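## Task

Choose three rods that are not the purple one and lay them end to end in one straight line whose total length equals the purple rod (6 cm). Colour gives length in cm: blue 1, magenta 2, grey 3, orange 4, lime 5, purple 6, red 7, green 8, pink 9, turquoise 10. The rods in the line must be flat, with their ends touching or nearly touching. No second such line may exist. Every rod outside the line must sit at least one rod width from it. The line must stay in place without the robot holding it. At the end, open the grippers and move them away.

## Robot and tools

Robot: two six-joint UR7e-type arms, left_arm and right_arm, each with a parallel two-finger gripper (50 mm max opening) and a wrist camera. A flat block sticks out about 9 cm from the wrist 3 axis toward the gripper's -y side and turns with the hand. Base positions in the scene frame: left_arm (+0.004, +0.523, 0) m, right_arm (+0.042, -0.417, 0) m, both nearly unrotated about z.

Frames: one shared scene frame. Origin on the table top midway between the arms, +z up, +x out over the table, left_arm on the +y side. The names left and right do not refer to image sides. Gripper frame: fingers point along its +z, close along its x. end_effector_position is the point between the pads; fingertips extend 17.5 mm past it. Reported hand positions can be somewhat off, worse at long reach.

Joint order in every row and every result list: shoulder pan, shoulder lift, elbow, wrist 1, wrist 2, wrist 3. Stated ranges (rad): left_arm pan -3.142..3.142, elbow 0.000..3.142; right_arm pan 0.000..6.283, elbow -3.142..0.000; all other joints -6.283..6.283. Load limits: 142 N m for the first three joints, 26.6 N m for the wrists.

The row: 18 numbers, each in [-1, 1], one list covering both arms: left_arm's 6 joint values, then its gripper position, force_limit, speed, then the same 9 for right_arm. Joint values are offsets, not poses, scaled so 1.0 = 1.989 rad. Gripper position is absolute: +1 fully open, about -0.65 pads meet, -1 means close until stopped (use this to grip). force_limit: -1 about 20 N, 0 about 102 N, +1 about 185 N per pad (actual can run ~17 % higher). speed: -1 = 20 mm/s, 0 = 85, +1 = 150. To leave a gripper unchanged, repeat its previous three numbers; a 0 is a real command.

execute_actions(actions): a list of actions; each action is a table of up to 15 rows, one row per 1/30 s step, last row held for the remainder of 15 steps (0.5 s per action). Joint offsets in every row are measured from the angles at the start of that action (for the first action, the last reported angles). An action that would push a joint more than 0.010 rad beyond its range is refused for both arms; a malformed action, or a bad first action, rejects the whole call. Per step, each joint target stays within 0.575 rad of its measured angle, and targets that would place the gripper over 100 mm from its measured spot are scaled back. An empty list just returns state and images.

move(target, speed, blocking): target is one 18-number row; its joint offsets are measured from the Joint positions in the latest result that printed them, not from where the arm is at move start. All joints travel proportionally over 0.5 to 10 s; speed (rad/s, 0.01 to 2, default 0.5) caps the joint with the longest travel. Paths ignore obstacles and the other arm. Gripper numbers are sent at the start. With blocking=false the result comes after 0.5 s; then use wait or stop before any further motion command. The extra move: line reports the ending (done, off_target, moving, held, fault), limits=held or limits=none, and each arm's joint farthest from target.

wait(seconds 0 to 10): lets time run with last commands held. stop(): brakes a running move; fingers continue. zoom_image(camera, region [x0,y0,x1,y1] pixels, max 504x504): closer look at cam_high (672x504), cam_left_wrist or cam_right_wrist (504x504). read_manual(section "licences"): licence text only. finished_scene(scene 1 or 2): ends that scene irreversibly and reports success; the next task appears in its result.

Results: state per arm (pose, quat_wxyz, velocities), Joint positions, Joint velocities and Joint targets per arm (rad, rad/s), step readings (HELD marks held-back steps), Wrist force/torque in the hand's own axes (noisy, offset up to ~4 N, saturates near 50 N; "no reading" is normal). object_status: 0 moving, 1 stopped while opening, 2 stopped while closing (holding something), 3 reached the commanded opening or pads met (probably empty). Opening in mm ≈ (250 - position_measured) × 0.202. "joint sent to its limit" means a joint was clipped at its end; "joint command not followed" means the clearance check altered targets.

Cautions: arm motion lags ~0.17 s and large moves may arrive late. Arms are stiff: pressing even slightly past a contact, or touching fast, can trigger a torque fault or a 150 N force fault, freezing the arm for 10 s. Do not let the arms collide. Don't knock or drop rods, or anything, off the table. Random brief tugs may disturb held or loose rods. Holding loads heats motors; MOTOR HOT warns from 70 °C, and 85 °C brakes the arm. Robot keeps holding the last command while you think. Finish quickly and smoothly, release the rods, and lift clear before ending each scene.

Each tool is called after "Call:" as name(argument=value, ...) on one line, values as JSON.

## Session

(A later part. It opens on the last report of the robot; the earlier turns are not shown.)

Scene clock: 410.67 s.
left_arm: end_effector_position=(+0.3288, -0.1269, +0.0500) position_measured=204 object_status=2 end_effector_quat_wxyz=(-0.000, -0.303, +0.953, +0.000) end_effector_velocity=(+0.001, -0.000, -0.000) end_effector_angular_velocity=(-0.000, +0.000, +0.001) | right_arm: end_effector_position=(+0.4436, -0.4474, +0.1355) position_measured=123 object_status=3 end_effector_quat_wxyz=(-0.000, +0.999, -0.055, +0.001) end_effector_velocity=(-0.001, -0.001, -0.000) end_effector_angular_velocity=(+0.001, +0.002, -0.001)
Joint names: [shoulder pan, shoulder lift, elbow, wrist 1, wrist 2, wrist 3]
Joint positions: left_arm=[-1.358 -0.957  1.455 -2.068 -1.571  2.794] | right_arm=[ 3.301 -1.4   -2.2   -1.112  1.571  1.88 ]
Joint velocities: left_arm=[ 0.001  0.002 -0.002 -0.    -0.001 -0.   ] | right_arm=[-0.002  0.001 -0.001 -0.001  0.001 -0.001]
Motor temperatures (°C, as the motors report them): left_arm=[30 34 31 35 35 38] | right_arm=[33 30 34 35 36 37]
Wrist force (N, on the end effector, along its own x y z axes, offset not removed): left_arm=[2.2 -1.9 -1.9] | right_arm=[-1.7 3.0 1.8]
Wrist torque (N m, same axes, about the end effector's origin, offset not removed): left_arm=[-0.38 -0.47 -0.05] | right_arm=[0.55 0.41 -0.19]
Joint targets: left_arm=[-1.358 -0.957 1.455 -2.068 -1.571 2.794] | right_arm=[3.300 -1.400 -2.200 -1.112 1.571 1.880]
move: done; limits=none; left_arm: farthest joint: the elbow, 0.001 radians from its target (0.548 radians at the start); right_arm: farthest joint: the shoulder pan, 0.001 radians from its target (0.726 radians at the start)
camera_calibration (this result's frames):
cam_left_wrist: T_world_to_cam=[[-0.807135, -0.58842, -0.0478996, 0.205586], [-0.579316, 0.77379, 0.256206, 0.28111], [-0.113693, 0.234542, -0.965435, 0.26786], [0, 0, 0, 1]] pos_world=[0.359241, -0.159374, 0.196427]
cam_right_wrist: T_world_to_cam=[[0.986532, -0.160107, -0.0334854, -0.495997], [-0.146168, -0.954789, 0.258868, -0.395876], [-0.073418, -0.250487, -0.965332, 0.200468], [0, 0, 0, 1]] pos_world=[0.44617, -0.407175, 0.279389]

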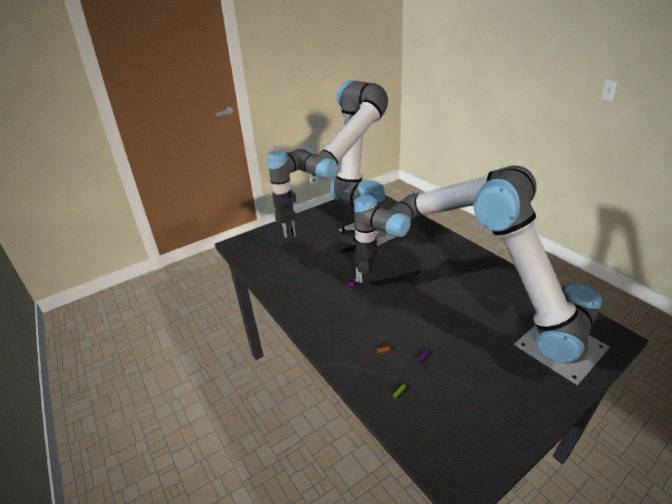

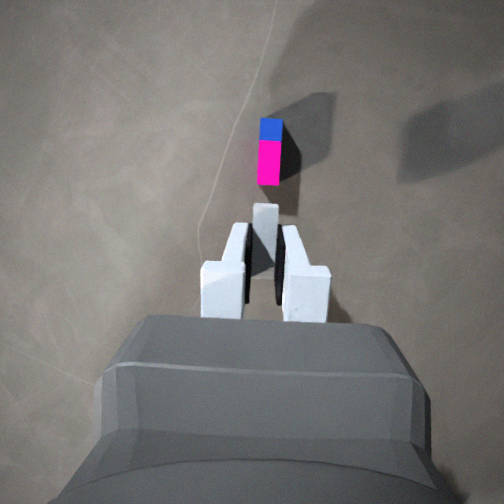

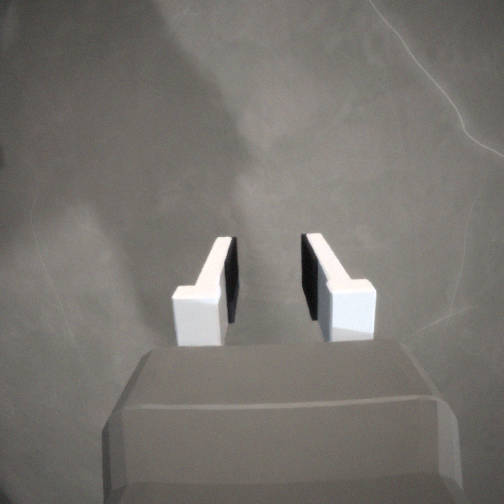

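Call:
move(target=[0.0004,0.0155,0.0027,-0.0181,0,0.0004,-1,-0.7,0.3,0,0,0,0,0,0,0.2,-0.7,0], speed=0.06)

Call:
zoom_image(camera="cam_left_wrist", region=[190, 90, 340, 250])

Scene clock: 438.67 s.
left_arm: end_effector_position=(+0.3303, -0.1300, +0.0301) position_measured=204 object_status=2 end_effector_quat_wxyz=(-0.000, -0.303, +0.953, +0.000) end_effector_velocity=(+0.000, -0.000, -0.002) end_effector_angular_velocity=(-0.001, +0.000, +0.000) | right_arm: end_effector_position=(+0.4436, -0.4474, +0.1355) position_measured=123 object_status=3 end_effector_quat_wxyz=(-0.000, +0.999, -0.055, +0.001) end_effector_velocity=(-0.001, +0.000, -0.001) end_effector_angular_velocity=(-0.000, +0.002, -0.000)
Joint names: [shoulder pan, shoulder lift, elbow, wrist 1, wrist 2, wrist 3]
Joint positions: left_arm=[-1.357 -0.926  1.46  -2.104 -1.571  2.794] | right_arm=[ 3.301 -1.4   -2.2   -1.112  1.571  1.88 ]
Joint velocities: left_arm=[ 0.     0.003  0.001 -0.004 -0.001  0.   ] | right_arm=[ 0.    -0.001 -0.001  0.     0.     0.   ]
Motor temperatures (°C, as the motors report them): left_arm=[30 34 31 35 35 38] | right_arm=[33 30 34 35 36 37]
Wrist force (N, on the end effector, along its own x y z axes, offset not removed): left_arm=[-0.9 -0.2 -1.8] | right_arm=[-3.7 1.7 2.6]
Wrist torque (N m, same axes, about the end effector's origin, offset not removed): left_arm=[-0.14 0.30 0.30] | right_arm=[0.42 0.67 -0.19]
Joint targets: left_arm=[-1.357 -0.926 1.460 -2.104 -1.571 2.794] | right_arm=[3.301 -1.400 -2.200 -1.112 1.571 1.880]
move: done; limits=none; left_arm: farthest joint: the shoulder pan, 0.000 radians from its target (0.000 radians at the start); right_arm: farthest joint: the shoulder pan, 0.000 radians from its target (0.001 radians at the start)
camera_calibration (this result's frames):
cam_left_wrist: T_world_to_cam=[[-0.807138, -0.58841, -0.0479651, 0.203939], [-0.579302, 0.773745, 0.256374, 0.289442], [-0.113741, 0.234716, -0.965387, 0.249595], [0, 0, 0, 1]] pos_world=[0.360671, -0.162538, 0.176532]
cam_right_wrist: T_world_to_cam=[[0.986536, -0.160116, -0.0333103, -0.496062], [-0.146227, -0.954797, 0.258805, -0.395856], [-0.0732436, -0.25045, -0.965355, 0.20049], [0, 0, 0, 1]] pos_world=[0.446183, -0.407177, 0.27947]

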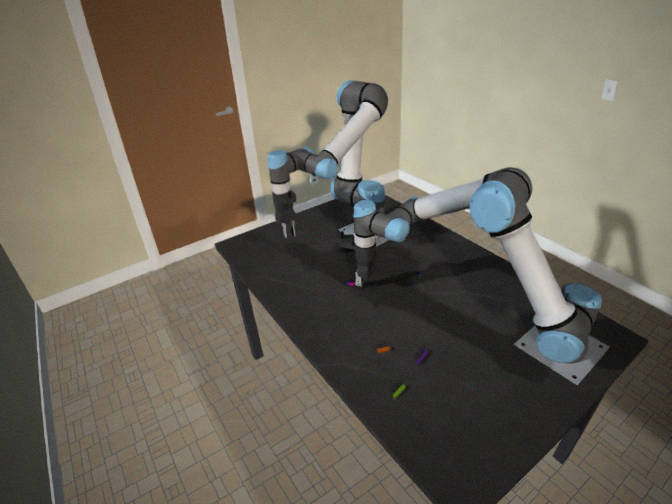

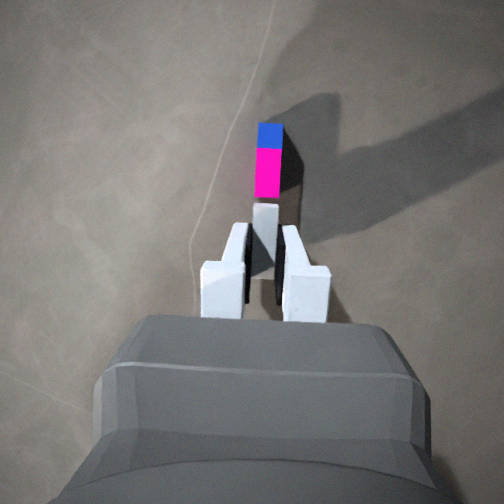

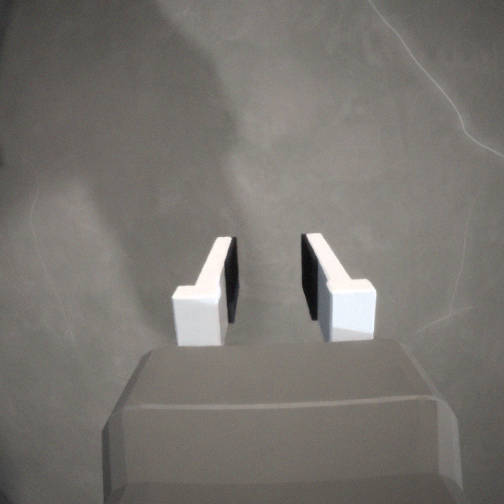

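Region (190, 90, 340, 250) of cam_left_wrist's 504x504 image, scaled by 3.150, with more detail than that image has; it fills the left 472 columns of this view, and the rest is white.

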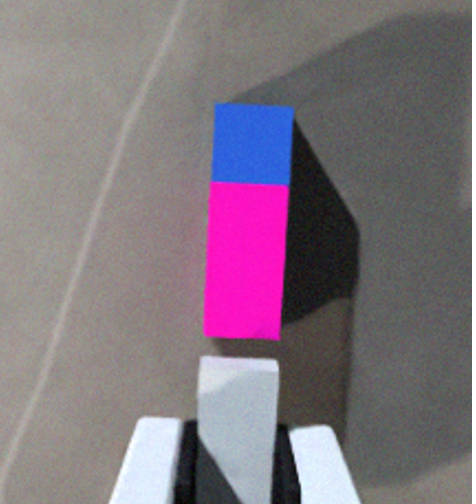

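Call:
move(target=[0,0.0024,0.0017,-0.0041,0,0,-1,-0.7,0.3,0,0,0,0,0,0,0.2,-0.7,0], speed=0.02)

Call:
zoom_image(camera="cam_left_wrist", region=[190, 90, 340, 250])

Scene clock: 459.97 s.
left_arm: end_effector_position=(+0.3303, -0.1300, +0.0263) position_measured=204 object_status=2 end_effector_quat_wxyz=(-0.000, -0.303, +0.953, +0.000) end_effector_velocity=(+0.000, +0.001, -0.002) end_effector_angular_velocity=(+0.002, +0.001, +0.000) | right_arm: end_effector_position=(+0.4436, -0.4474, +0.1355) position_measured=123 object_status=3 end_effector_quat_wxyz=(-0.000, +0.999, -0.055, +0.001) end_effector_velocity=(+0.000, -0.000, +0.000) end_effector_angular_velocity=(-0.000, -0.001, -0.002)
Joint names: [shoulder pan, shoulder lift, elbow, wrist 1, wrist 2, wrist 3]
Joint positions: left_arm=[-1.357 -0.922  1.463 -2.112 -1.571  2.794] | right_arm=[ 3.301 -1.4   -2.2   -1.112  1.571  1.88 ]
Joint velocities: left_arm=[ 0.     0.002  0.002 -0.002 -0.    -0.   ] | right_arm=[-0.     0.001  0.     0.    -0.     0.002]
Motor temperatures (°C, as the motors report them): left_arm=[30 34 31 35 35 38] | right_arm=[33 30 34 35 36 37]
Wrist force (N, on the end effector, along its own x y z axes, offset not removed): left_arm=[0.3 1.3 0.5] | right_arm=[-1.7 1.7 0.4]
Wrist torque (N m, same axes, about the end effector's origin, offset not removed): left_arm=[0.43 -0.01 0.11] | right_arm=[0.38 0.36 -0.08]
Joint targets: left_arm=[-1.357 -0.922 1.463 -2.112 -1.571 2.794] | right_arm=[3.301 -1.400 -2.200 -1.112 1.571 1.880]
move: done; limits=none; left_arm: farthest joint: the shoulder lift, 0.001 radians from its target (0.005 radians at the start); right_arm: farthest joint: the shoulder pan, 0.000 radians from its target (0.000 radians at the start)
camera_calibration (this result's frames):
cam_left_wrist: T_world_to_cam=[[-0.807138, -0.588411, -0.0479662, 0.20377], [-0.579303, 0.773744, 0.256377, 0.290401], [-0.113742, 0.234718, -0.965386, 0.24593], [0, 0, 0, 1]] pos_world=[0.360672, -0.16252, 0.17274]
cam_right_wrist: T_world_to_cam=[[0.986532, -0.160107, -0.0334855, -0.495997], [-0.146168, -0.954789, 0.258868, -0.395875], [-0.0734179, -0.250487, -0.965332, 0.200468], [0, 0, 0, 1]] pos_world=[0.44617, -0.407175, 0.279389]

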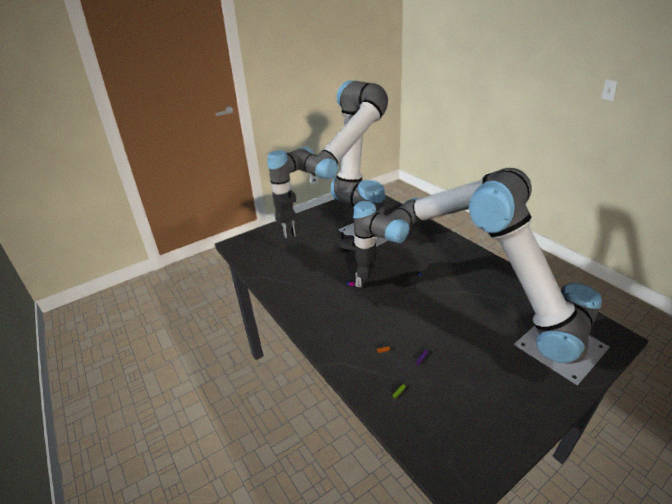

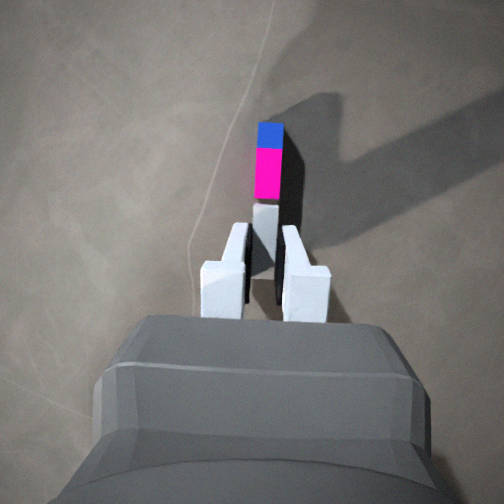

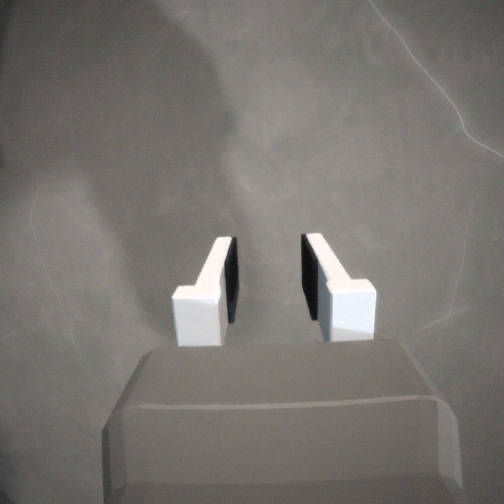

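Region (190, 90, 340, 250) of cam_left_wrist's 504x504 image, scaled by 3.150, with more detail than that image has; it fills the left 472 columns of this view, and the rest is white.

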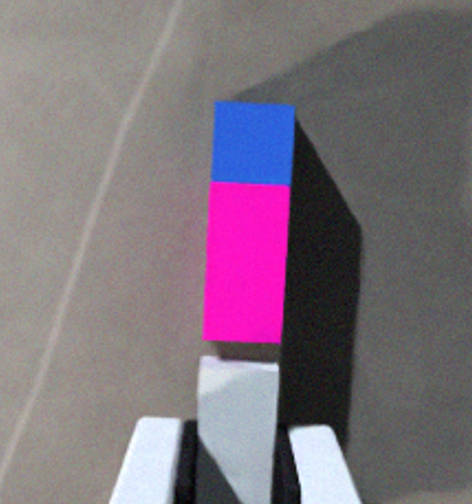

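Call:
move(target=[0,0.0012,0.0008,-0.002,0,0,-1,-0.7,0.3,0,0,0,0,0,0,0.2,-0.7,0], speed=0.01)

Call:
zoom_image(camera="cam_left_wrist", region=[190, 90, 340, 250])

Scene clock: 480.80 s.
left_arm: end_effector_position=(+0.3303, -0.1300, +0.0244) position_measured=204 object_status=2 end_effector_quat_wxyz=(-0.000, -0.303, +0.953, +0.000) end_effector_velocity=(-0.000, -0.001, +0.000) end_effector_angular_velocity=(-0.002, -0.001, -0.000) | right_arm: end_effector_position=(+0.4436, -0.4474, +0.1355) position_measured=123 object_status=3 end_effector_quat_wxyz=(-0.000, +0.999, -0.055, +0.001) end_effector_velocity=(-0.000, -0.000, +0.000) end_effector_angular_velocity=(+0.000, -0.000, -0.001)
Joint names: [shoulder pan, shoulder lift, elbow, wrist 1, wrist 2, wrist 3]
Joint positions: left_arm=[-1.357 -0.92   1.465 -2.115 -1.571  2.794] | right_arm=[ 3.301 -1.4   -2.2   -1.112  1.571  1.88 ]
Joint velocities: left_arm=[-0.     0.001 -0.001 -0.002  0.    -0.   ] | right_arm=[-0.     0.001 -0.    -0.     0.     0.   ]
Motor temperatures (°C, as the motors report them): left_arm=[30 34 31 35 35 38] | right_arm=[33 30 34 35 36 37]
Wrist force (N, on the end effector, along its own x y z axes, offset not removed): left_arm=[0.2 -0.6 -0.7] | right_arm=[-2.1 1.2 4.8]
Wrist torque (N m, same axes, about the end effector's origin, offset not removed): left_arm=[0.07 0.02 0.25] | right_arm=[0.34 0.37 -0.27]
Joint targets: left_arm=[-1.357 -0.919 1.465 -2.116 -1.571 2.794] | right_arm=[3.301 -1.400 -2.200 -1.112 1.571 1.880]
move: done; limits=none; left_arm: farthest joint: the wrist 1, 0.001 radians from its target (0.004 radians at the start); right_arm: farthest joint: the shoulder pan, 0.000 radians from its target (0.000 radians at the start)
camera_calibration (this result's frames):
cam_left_wrist: T_world_to_cam=[[-0.807133, -0.588418, -0.0479668, 0.203679], [-0.579309, 0.773739, 0.256378, 0.290874], [-0.113744, 0.234719, -0.965386, 0.244155], [0, 0, 0, 1]] pos_world=[0.360673, -0.16252, 0.1709]
cam_right_wrist: T_world_to_cam=[[0.986538, -0.160106, -0.0333083, -0.496058], [-0.146217, -0.954799, 0.258804, -0.395857], [-0.0732387, -0.25045, -0.965355, 0.20049], [0, 0, 0, 1]] pos_world=[0.446183, -0.407173, 0.27947]

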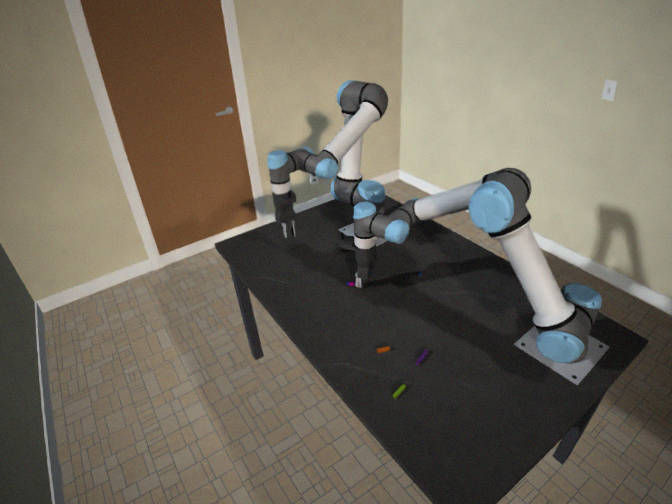

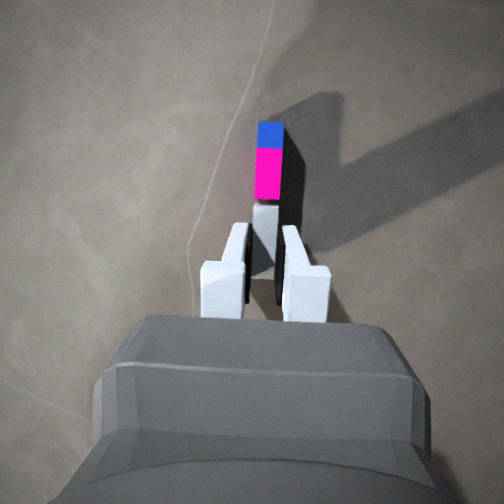

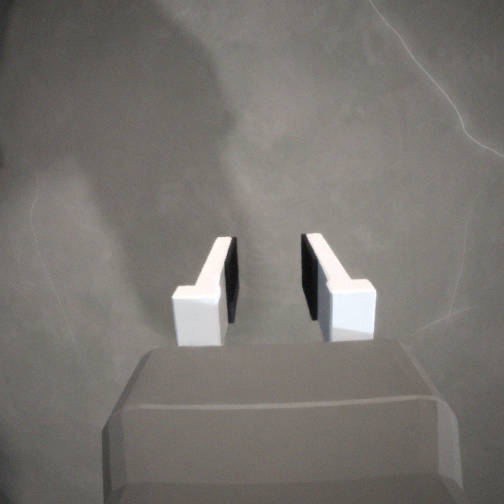

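Region (190, 90, 340, 250) of cam_left_wrist's 504x504 image, scaled by 3.150, with more detail than that image has; it fills the left 472 columns of this view, and the rest is white.

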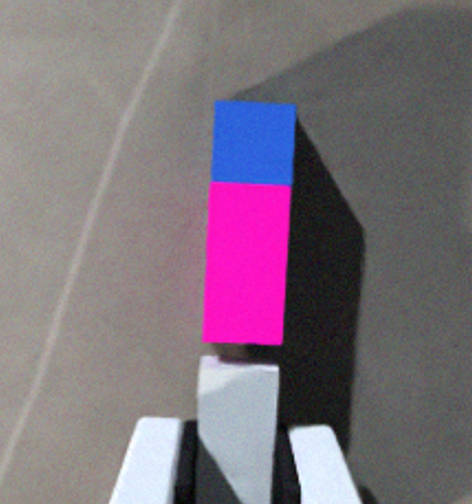

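Call:
move(target=[0.0006,0.0034,-0.0061,0.0026,0,0.0006,-1,-0.7,0.3,0,0,0,0,0,0,0.2,-0.7,0], speed=0.025)

Call:
execute_actions(actions=[[[0,0,0,0,0,0,0.2,-0.7,0,0,0,0,0,0,0,0.2,-0.7,0]]])

Call:
zoom_image(camera="cam_left_wrist", region=[180, 100, 360, 300])

Scene clock: 499.37 s.
left_arm: end_effector_position=(+0.3319, -0.1328, +0.0245) position_measured=204 object_status=2 end_effector_quat_wxyz=(-0.000, -0.303, +0.953, +0.000) end_effector_velocity=(-0.000, -0.001, +0.000) end_effector_angular_velocity=(+0.000, -0.000, -0.001) | right_arm: end_effector_position=(+0.4436, -0.4474, +0.1355) position_measured=123 object_status=3 end_effector_quat_wxyz=(-0.000, +0.999, -0.055, +0.001) end_effector_velocity=(-0.000, -0.000, -0.000) end_effector_angular_velocity=(-0.001, +0.000, -0.001)
Joint names: [shoulder pan, shoulder lift, elbow, wrist 1, wrist 2, wrist 3]
Joint positions: left_arm=[-1.356 -0.913  1.453 -2.11  -1.571  2.796] | right_arm=[ 3.301 -1.4   -2.2   -1.112  1.571  1.88 ]
Joint velocities: left_arm=[-0.001  0.002 -0.003  0.002  0.     0.   ] | right_arm=[-0.     0.    -0.     0.    -0.001  0.   ]
Motor temperatures (°C, as the motors report them): left_arm=[30 34 31 35 35 38] | right_arm=[33 30 34 35 36 37]
Wrist force (N, on the end effector, along its own x y z axes, offset not removed): left_arm=[1.0 0.4 -0.5] | right_arm=[-4.3 -1.5 1.0]
Wrist torque (N m, same axes, about the end effector's origin, offset not removed): left_arm=[0.17 -0.07 0.16] | right_arm=[-0.29 0.75 -0.20]
Joint targets: left_arm=[-1.356 -0.913 1.453 -2.110 -1.571 2.796] | right_arm=[3.301 -1.400 -2.200 -1.112 1.571 1.880]
move: done; limits=none; left_arm: farthest joint: the shoulder pan, 0.000 radians from its target (0.001 radians at the start); right_arm: farthest joint: the shoulder pan, 0.000 radians from its target (0.000 radians at the start)
camera_calibration (this result's frames):
cam_left_wrist: T_world_to_cam=[[-0.807131, -0.588426, -0.0478991, 0.20331], [-0.579321, 0.773786, 0.256208, 0.294008], [-0.113696, 0.234542, -0.965434, 0.245037], [0, 0, 0, 1]] pos_world=[0.362282, -0.165338, 0.170979]
cam_right_wrist: T_world_to_cam=[[0.986532, -0.160107, -0.0334856, -0.495997], [-0.146169, -0.954789, 0.258868, -0.395875], [-0.0734182, -0.250487, -0.965332, 0.200468], [0, 0, 0, 1]] pos_world=[0.44617, -0.407175, 0.279389]

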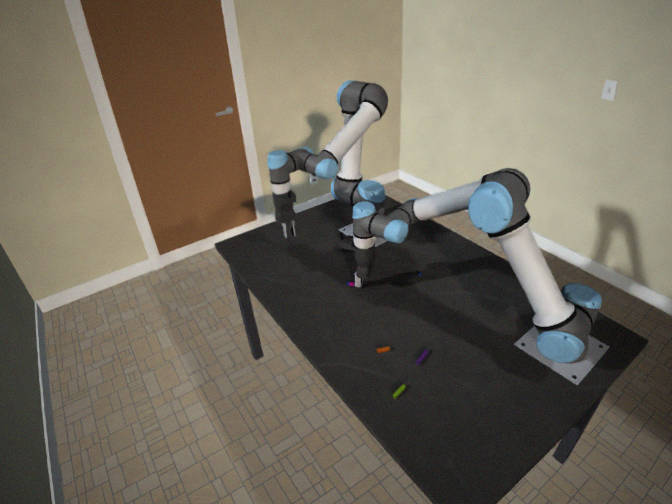

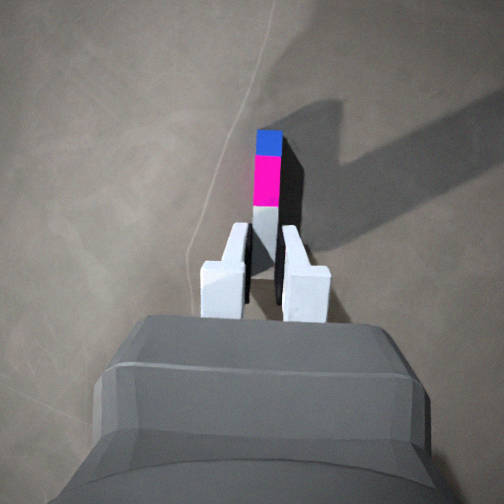

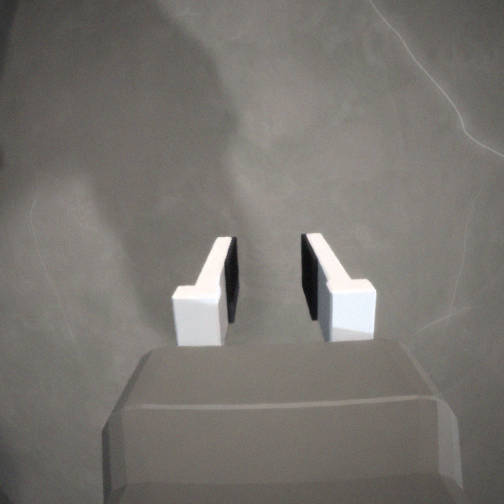

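Scene clock: 499.87 s.
left_arm: end_effector_position=(+0.3319, -0.1328, +0.0245) position_measured=123 object_status=3 end_effector_quat_wxyz=(-0.000, -0.303, +0.953, +0.000) end_effector_velocity=(-0.000, -0.000, +0.000) end_effector_angular_velocity=(-0.001, -0.001, -0.000) | right_arm: end_effector_position=(+0.4436, -0.4474, +0.1355) position_measured=123 object_status=3 end_effector_quat_wxyz=(-0.000, +0.999, -0.055, +0.001) end_effector_velocity=(+0.000, +0.000, +0.000) end_effector_angular_velocity=(+0.001, -0.000, -0.000)
Joint names: [shoulder pan, shoulder lift, elbow, wrist 1, wrist 2, wrist 3]
Joint positions: left_arm=[-1.356 -0.913  1.453 -2.11  -1.571  2.796] | right_arm=[ 3.301 -1.4   -2.2   -1.112  1.571  1.88 ]
Joint velocities: left_arm=[-0.001  0.    -0.    -0.     0.    -0.   ] | right_arm=[-0.    -0.     0.001 -0.     0.001 -0.   ]
Motor temperatures (°C, as the motors report them): left_arm=[30 34 31 35 35 38] | right_arm=[33 30 34 35 36 37]
Wrist force (N, on the end effector, along its own x y z axes, offset not removed): left_arm=[-2.3 -1.0 0.5] | right_arm=[-3.1 1.6 -1.9]
Wrist torque (N m, same axes, about the end effector's origin, offset not removed): left_arm=[-0.07 0.50 0.28] | right_arm=[0.30 0.61 -0.21]
Joint targets: left_arm=[-1.356 -0.913 1.453 -2.110 -1.571 2.796] | right_arm=[3.301 -1.400 -2.200 -1.112 1.571 1.880]
Step readings (joint positions):
0: left_arm=[-1.356 -0.913 1.453 -2.110 -1.571 2.796] | right_arm=[3.301 -1.400 -2.200 -1.112 1.571 1.880]
1: left_arm=[-1.356 -0.913 1.453 -2.110 -1.571 2.796] | right_arm=[3.301 -1.400 -2.200 -1.112 1.571 1.880]
2: left_arm=[-1.356 -0.913 1.453 -2.110 -1.571 2.796] | right_arm=[3.301 -1.400 -2.200 -1.112 1.571 1.880]
4: left_arm=[-1.356 -0.913 1.453 -2.110 -1.571 2.796] | right_arm=[3.301 -1.400 -2.200 -1.112 1.571 1.880]
8: left_arm=[-1.356 -0.913 1.453 -2.110 -1.571 2.796] | right_arm=[3.301 -1.400 -2.200 -1.112 1.571 1.880]
15: Joint positions above
camera_calibration (this result's frames):
cam_left_wrist: T_world_to_cam=[[-0.807131, -0.588426, -0.0478977, 0.203307], [-0.579321, 0.773787, 0.256205, 0.294032], [-0.113695, 0.234539, -0.965435, 0.245046], [0, 0, 0, 1]] pos_world=[0.362295, -0.16536, 0.170981]
cam_right_wrist: T_world_to_cam=[[0.986532, -0.160107, -0.0334856, -0.495997], [-0.146168, -0.954789, 0.258868, -0.395875], [-0.0734181, -0.250487, -0.965332, 0.200468], [0, 0, 0, 1]] pos_world=[0.44617, -0.407175, 0.279389]

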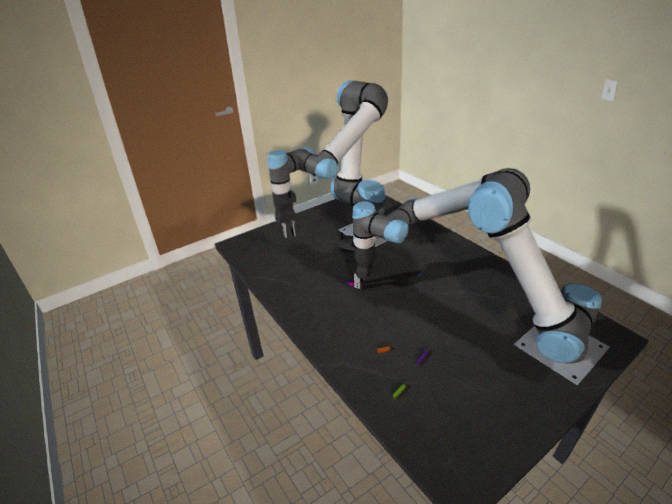

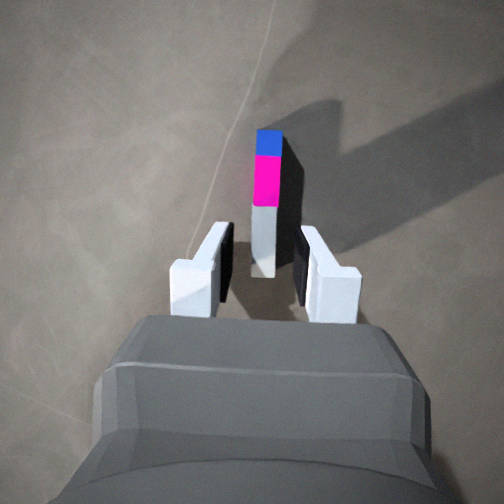

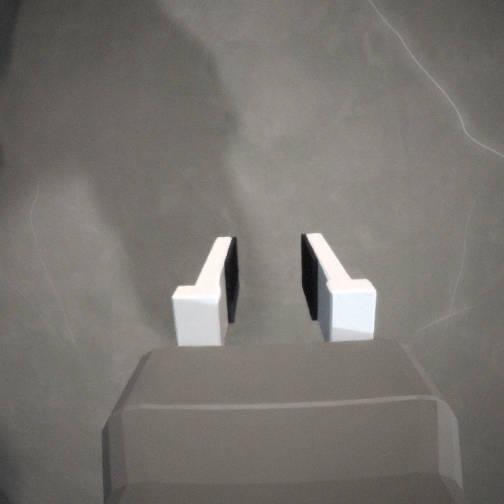

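Region (180, 100, 360, 300) of cam_left_wrist's 504x504 image, scaled by 2.520, with more detail than that image has; it fills the left 454 columns of this view, and the rest is white.

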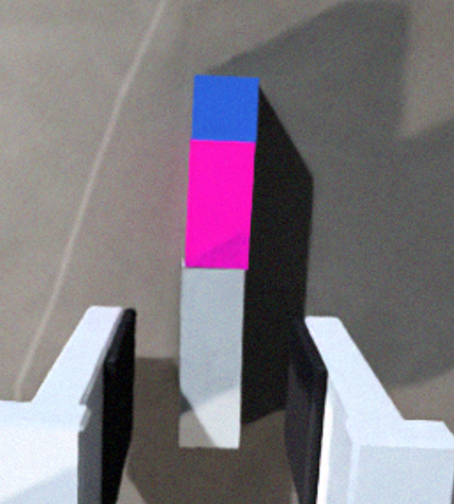

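Call:
move(target=[0,-0.17,0.13,0.04,0,0,0.2,-0.7,0,0,0,0,0,0,0,0.2,-0.7,0], speed=0.5)

Scene clock: 510.17 s.
left_arm: end_effector_position=(+0.3024, -0.0257, +0.1189) position_measured=123 object_status=3 end_effector_quat_wxyz=(-0.000, -0.303, +0.953, +0.000) end_effector_velocity=(+0.000, +0.001, +0.001) end_effector_angular_velocity=(-0.002, -0.001, +0.001) | right_arm: end_effector_position=(+0.4436, -0.4474, +0.1355) position_measured=123 object_status=3 end_effector_quat_wxyz=(-0.000, +0.999, -0.055, +0.001) end_effector_velocity=(-0.000, -0.000, -0.000) end_effector_angular_velocity=(-0.000, +0.001, -0.001)
Joint names: [shoulder pan, shoulder lift, elbow, wrist 1, wrist 2, wrist 3]
Joint positions: left_arm=[-1.356 -1.251  1.711 -2.031 -1.571  2.796] | right_arm=[ 3.301 -1.4   -2.2   -1.112  1.571  1.88 ]
Joint velocities: left_arm=[ 0.001 -0.004  0.002  0.     0.     0.   ] | right_arm=[-0.001 -0.001 -0.     0.    -0.    -0.   ]
Motor temperatures (°C, as the motors report them): left_arm=[30 34 31 35 35 38] | right_arm=[33 30 34 35 36 37]
Wrist force (N, on the end effector, along its own x y z axes, offset not removed): left_arm=[0.4 -1.3 -0.6] | right_arm=[-3.6 4.0 3.5]
Wrist torque (N m, same axes, about the end effector's origin, offset not removed): left_arm=[-0.18 0.02 0.18] | right_arm=[0.90 0.63 -0.17]
Joint targets: left_arm=[-1.356 -1.251 1.711 -2.031 -1.571 2.796] | right_arm=[3.301 -1.400 -2.200 -1.112 1.571 1.880]
move: done; limits=none; left_arm: farthest joint: the shoulder pan, 0.000 radians from its target (0.000 radians at the start); right_arm: farthest joint: the shoulder pan, 0.000 radians from its target (0.000 radians at the start)
camera_calibration (this result's frames):
cam_left_wrist: T_world_to_cam=[[-0.807126, -0.588432, -0.0479056, 0.247052], [-0.579326, 0.773776, 0.256225, 0.16982], [-0.113703, 0.234559, -0.965429, 0.30771], [0, 0, 0, 1]] pos_world=[0.332771, -0.0582053, 0.265395]
cam_right_wrist: T_world_to_cam=[[0.986532, -0.160107, -0.0334858, -0.495997], [-0.146168, -0.954789, 0.258868, -0.395875], [-0.0734183, -0.250487, -0.965332, 0.200468], [0, 0, 0, 1]] pos_world=[0.44617, -0.407175, 0.279389]

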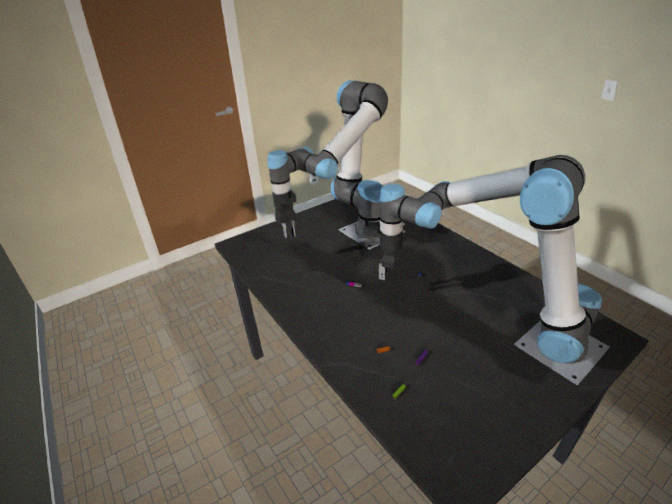

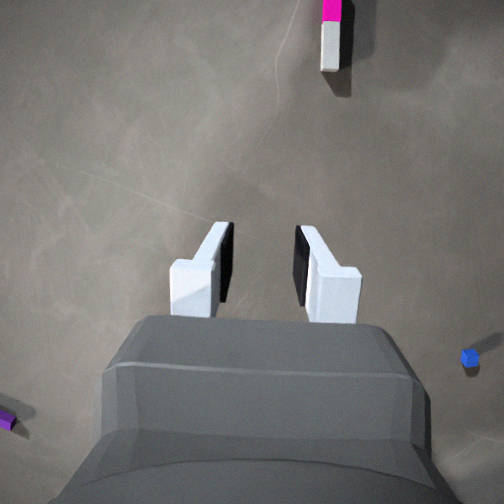

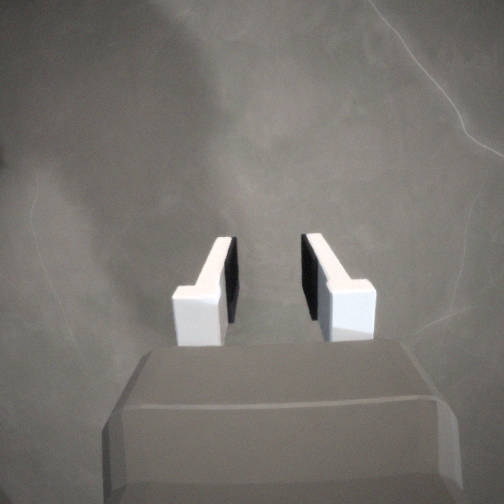

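Call:
finished_scene(scene=1)

The scene is finished: the task was done.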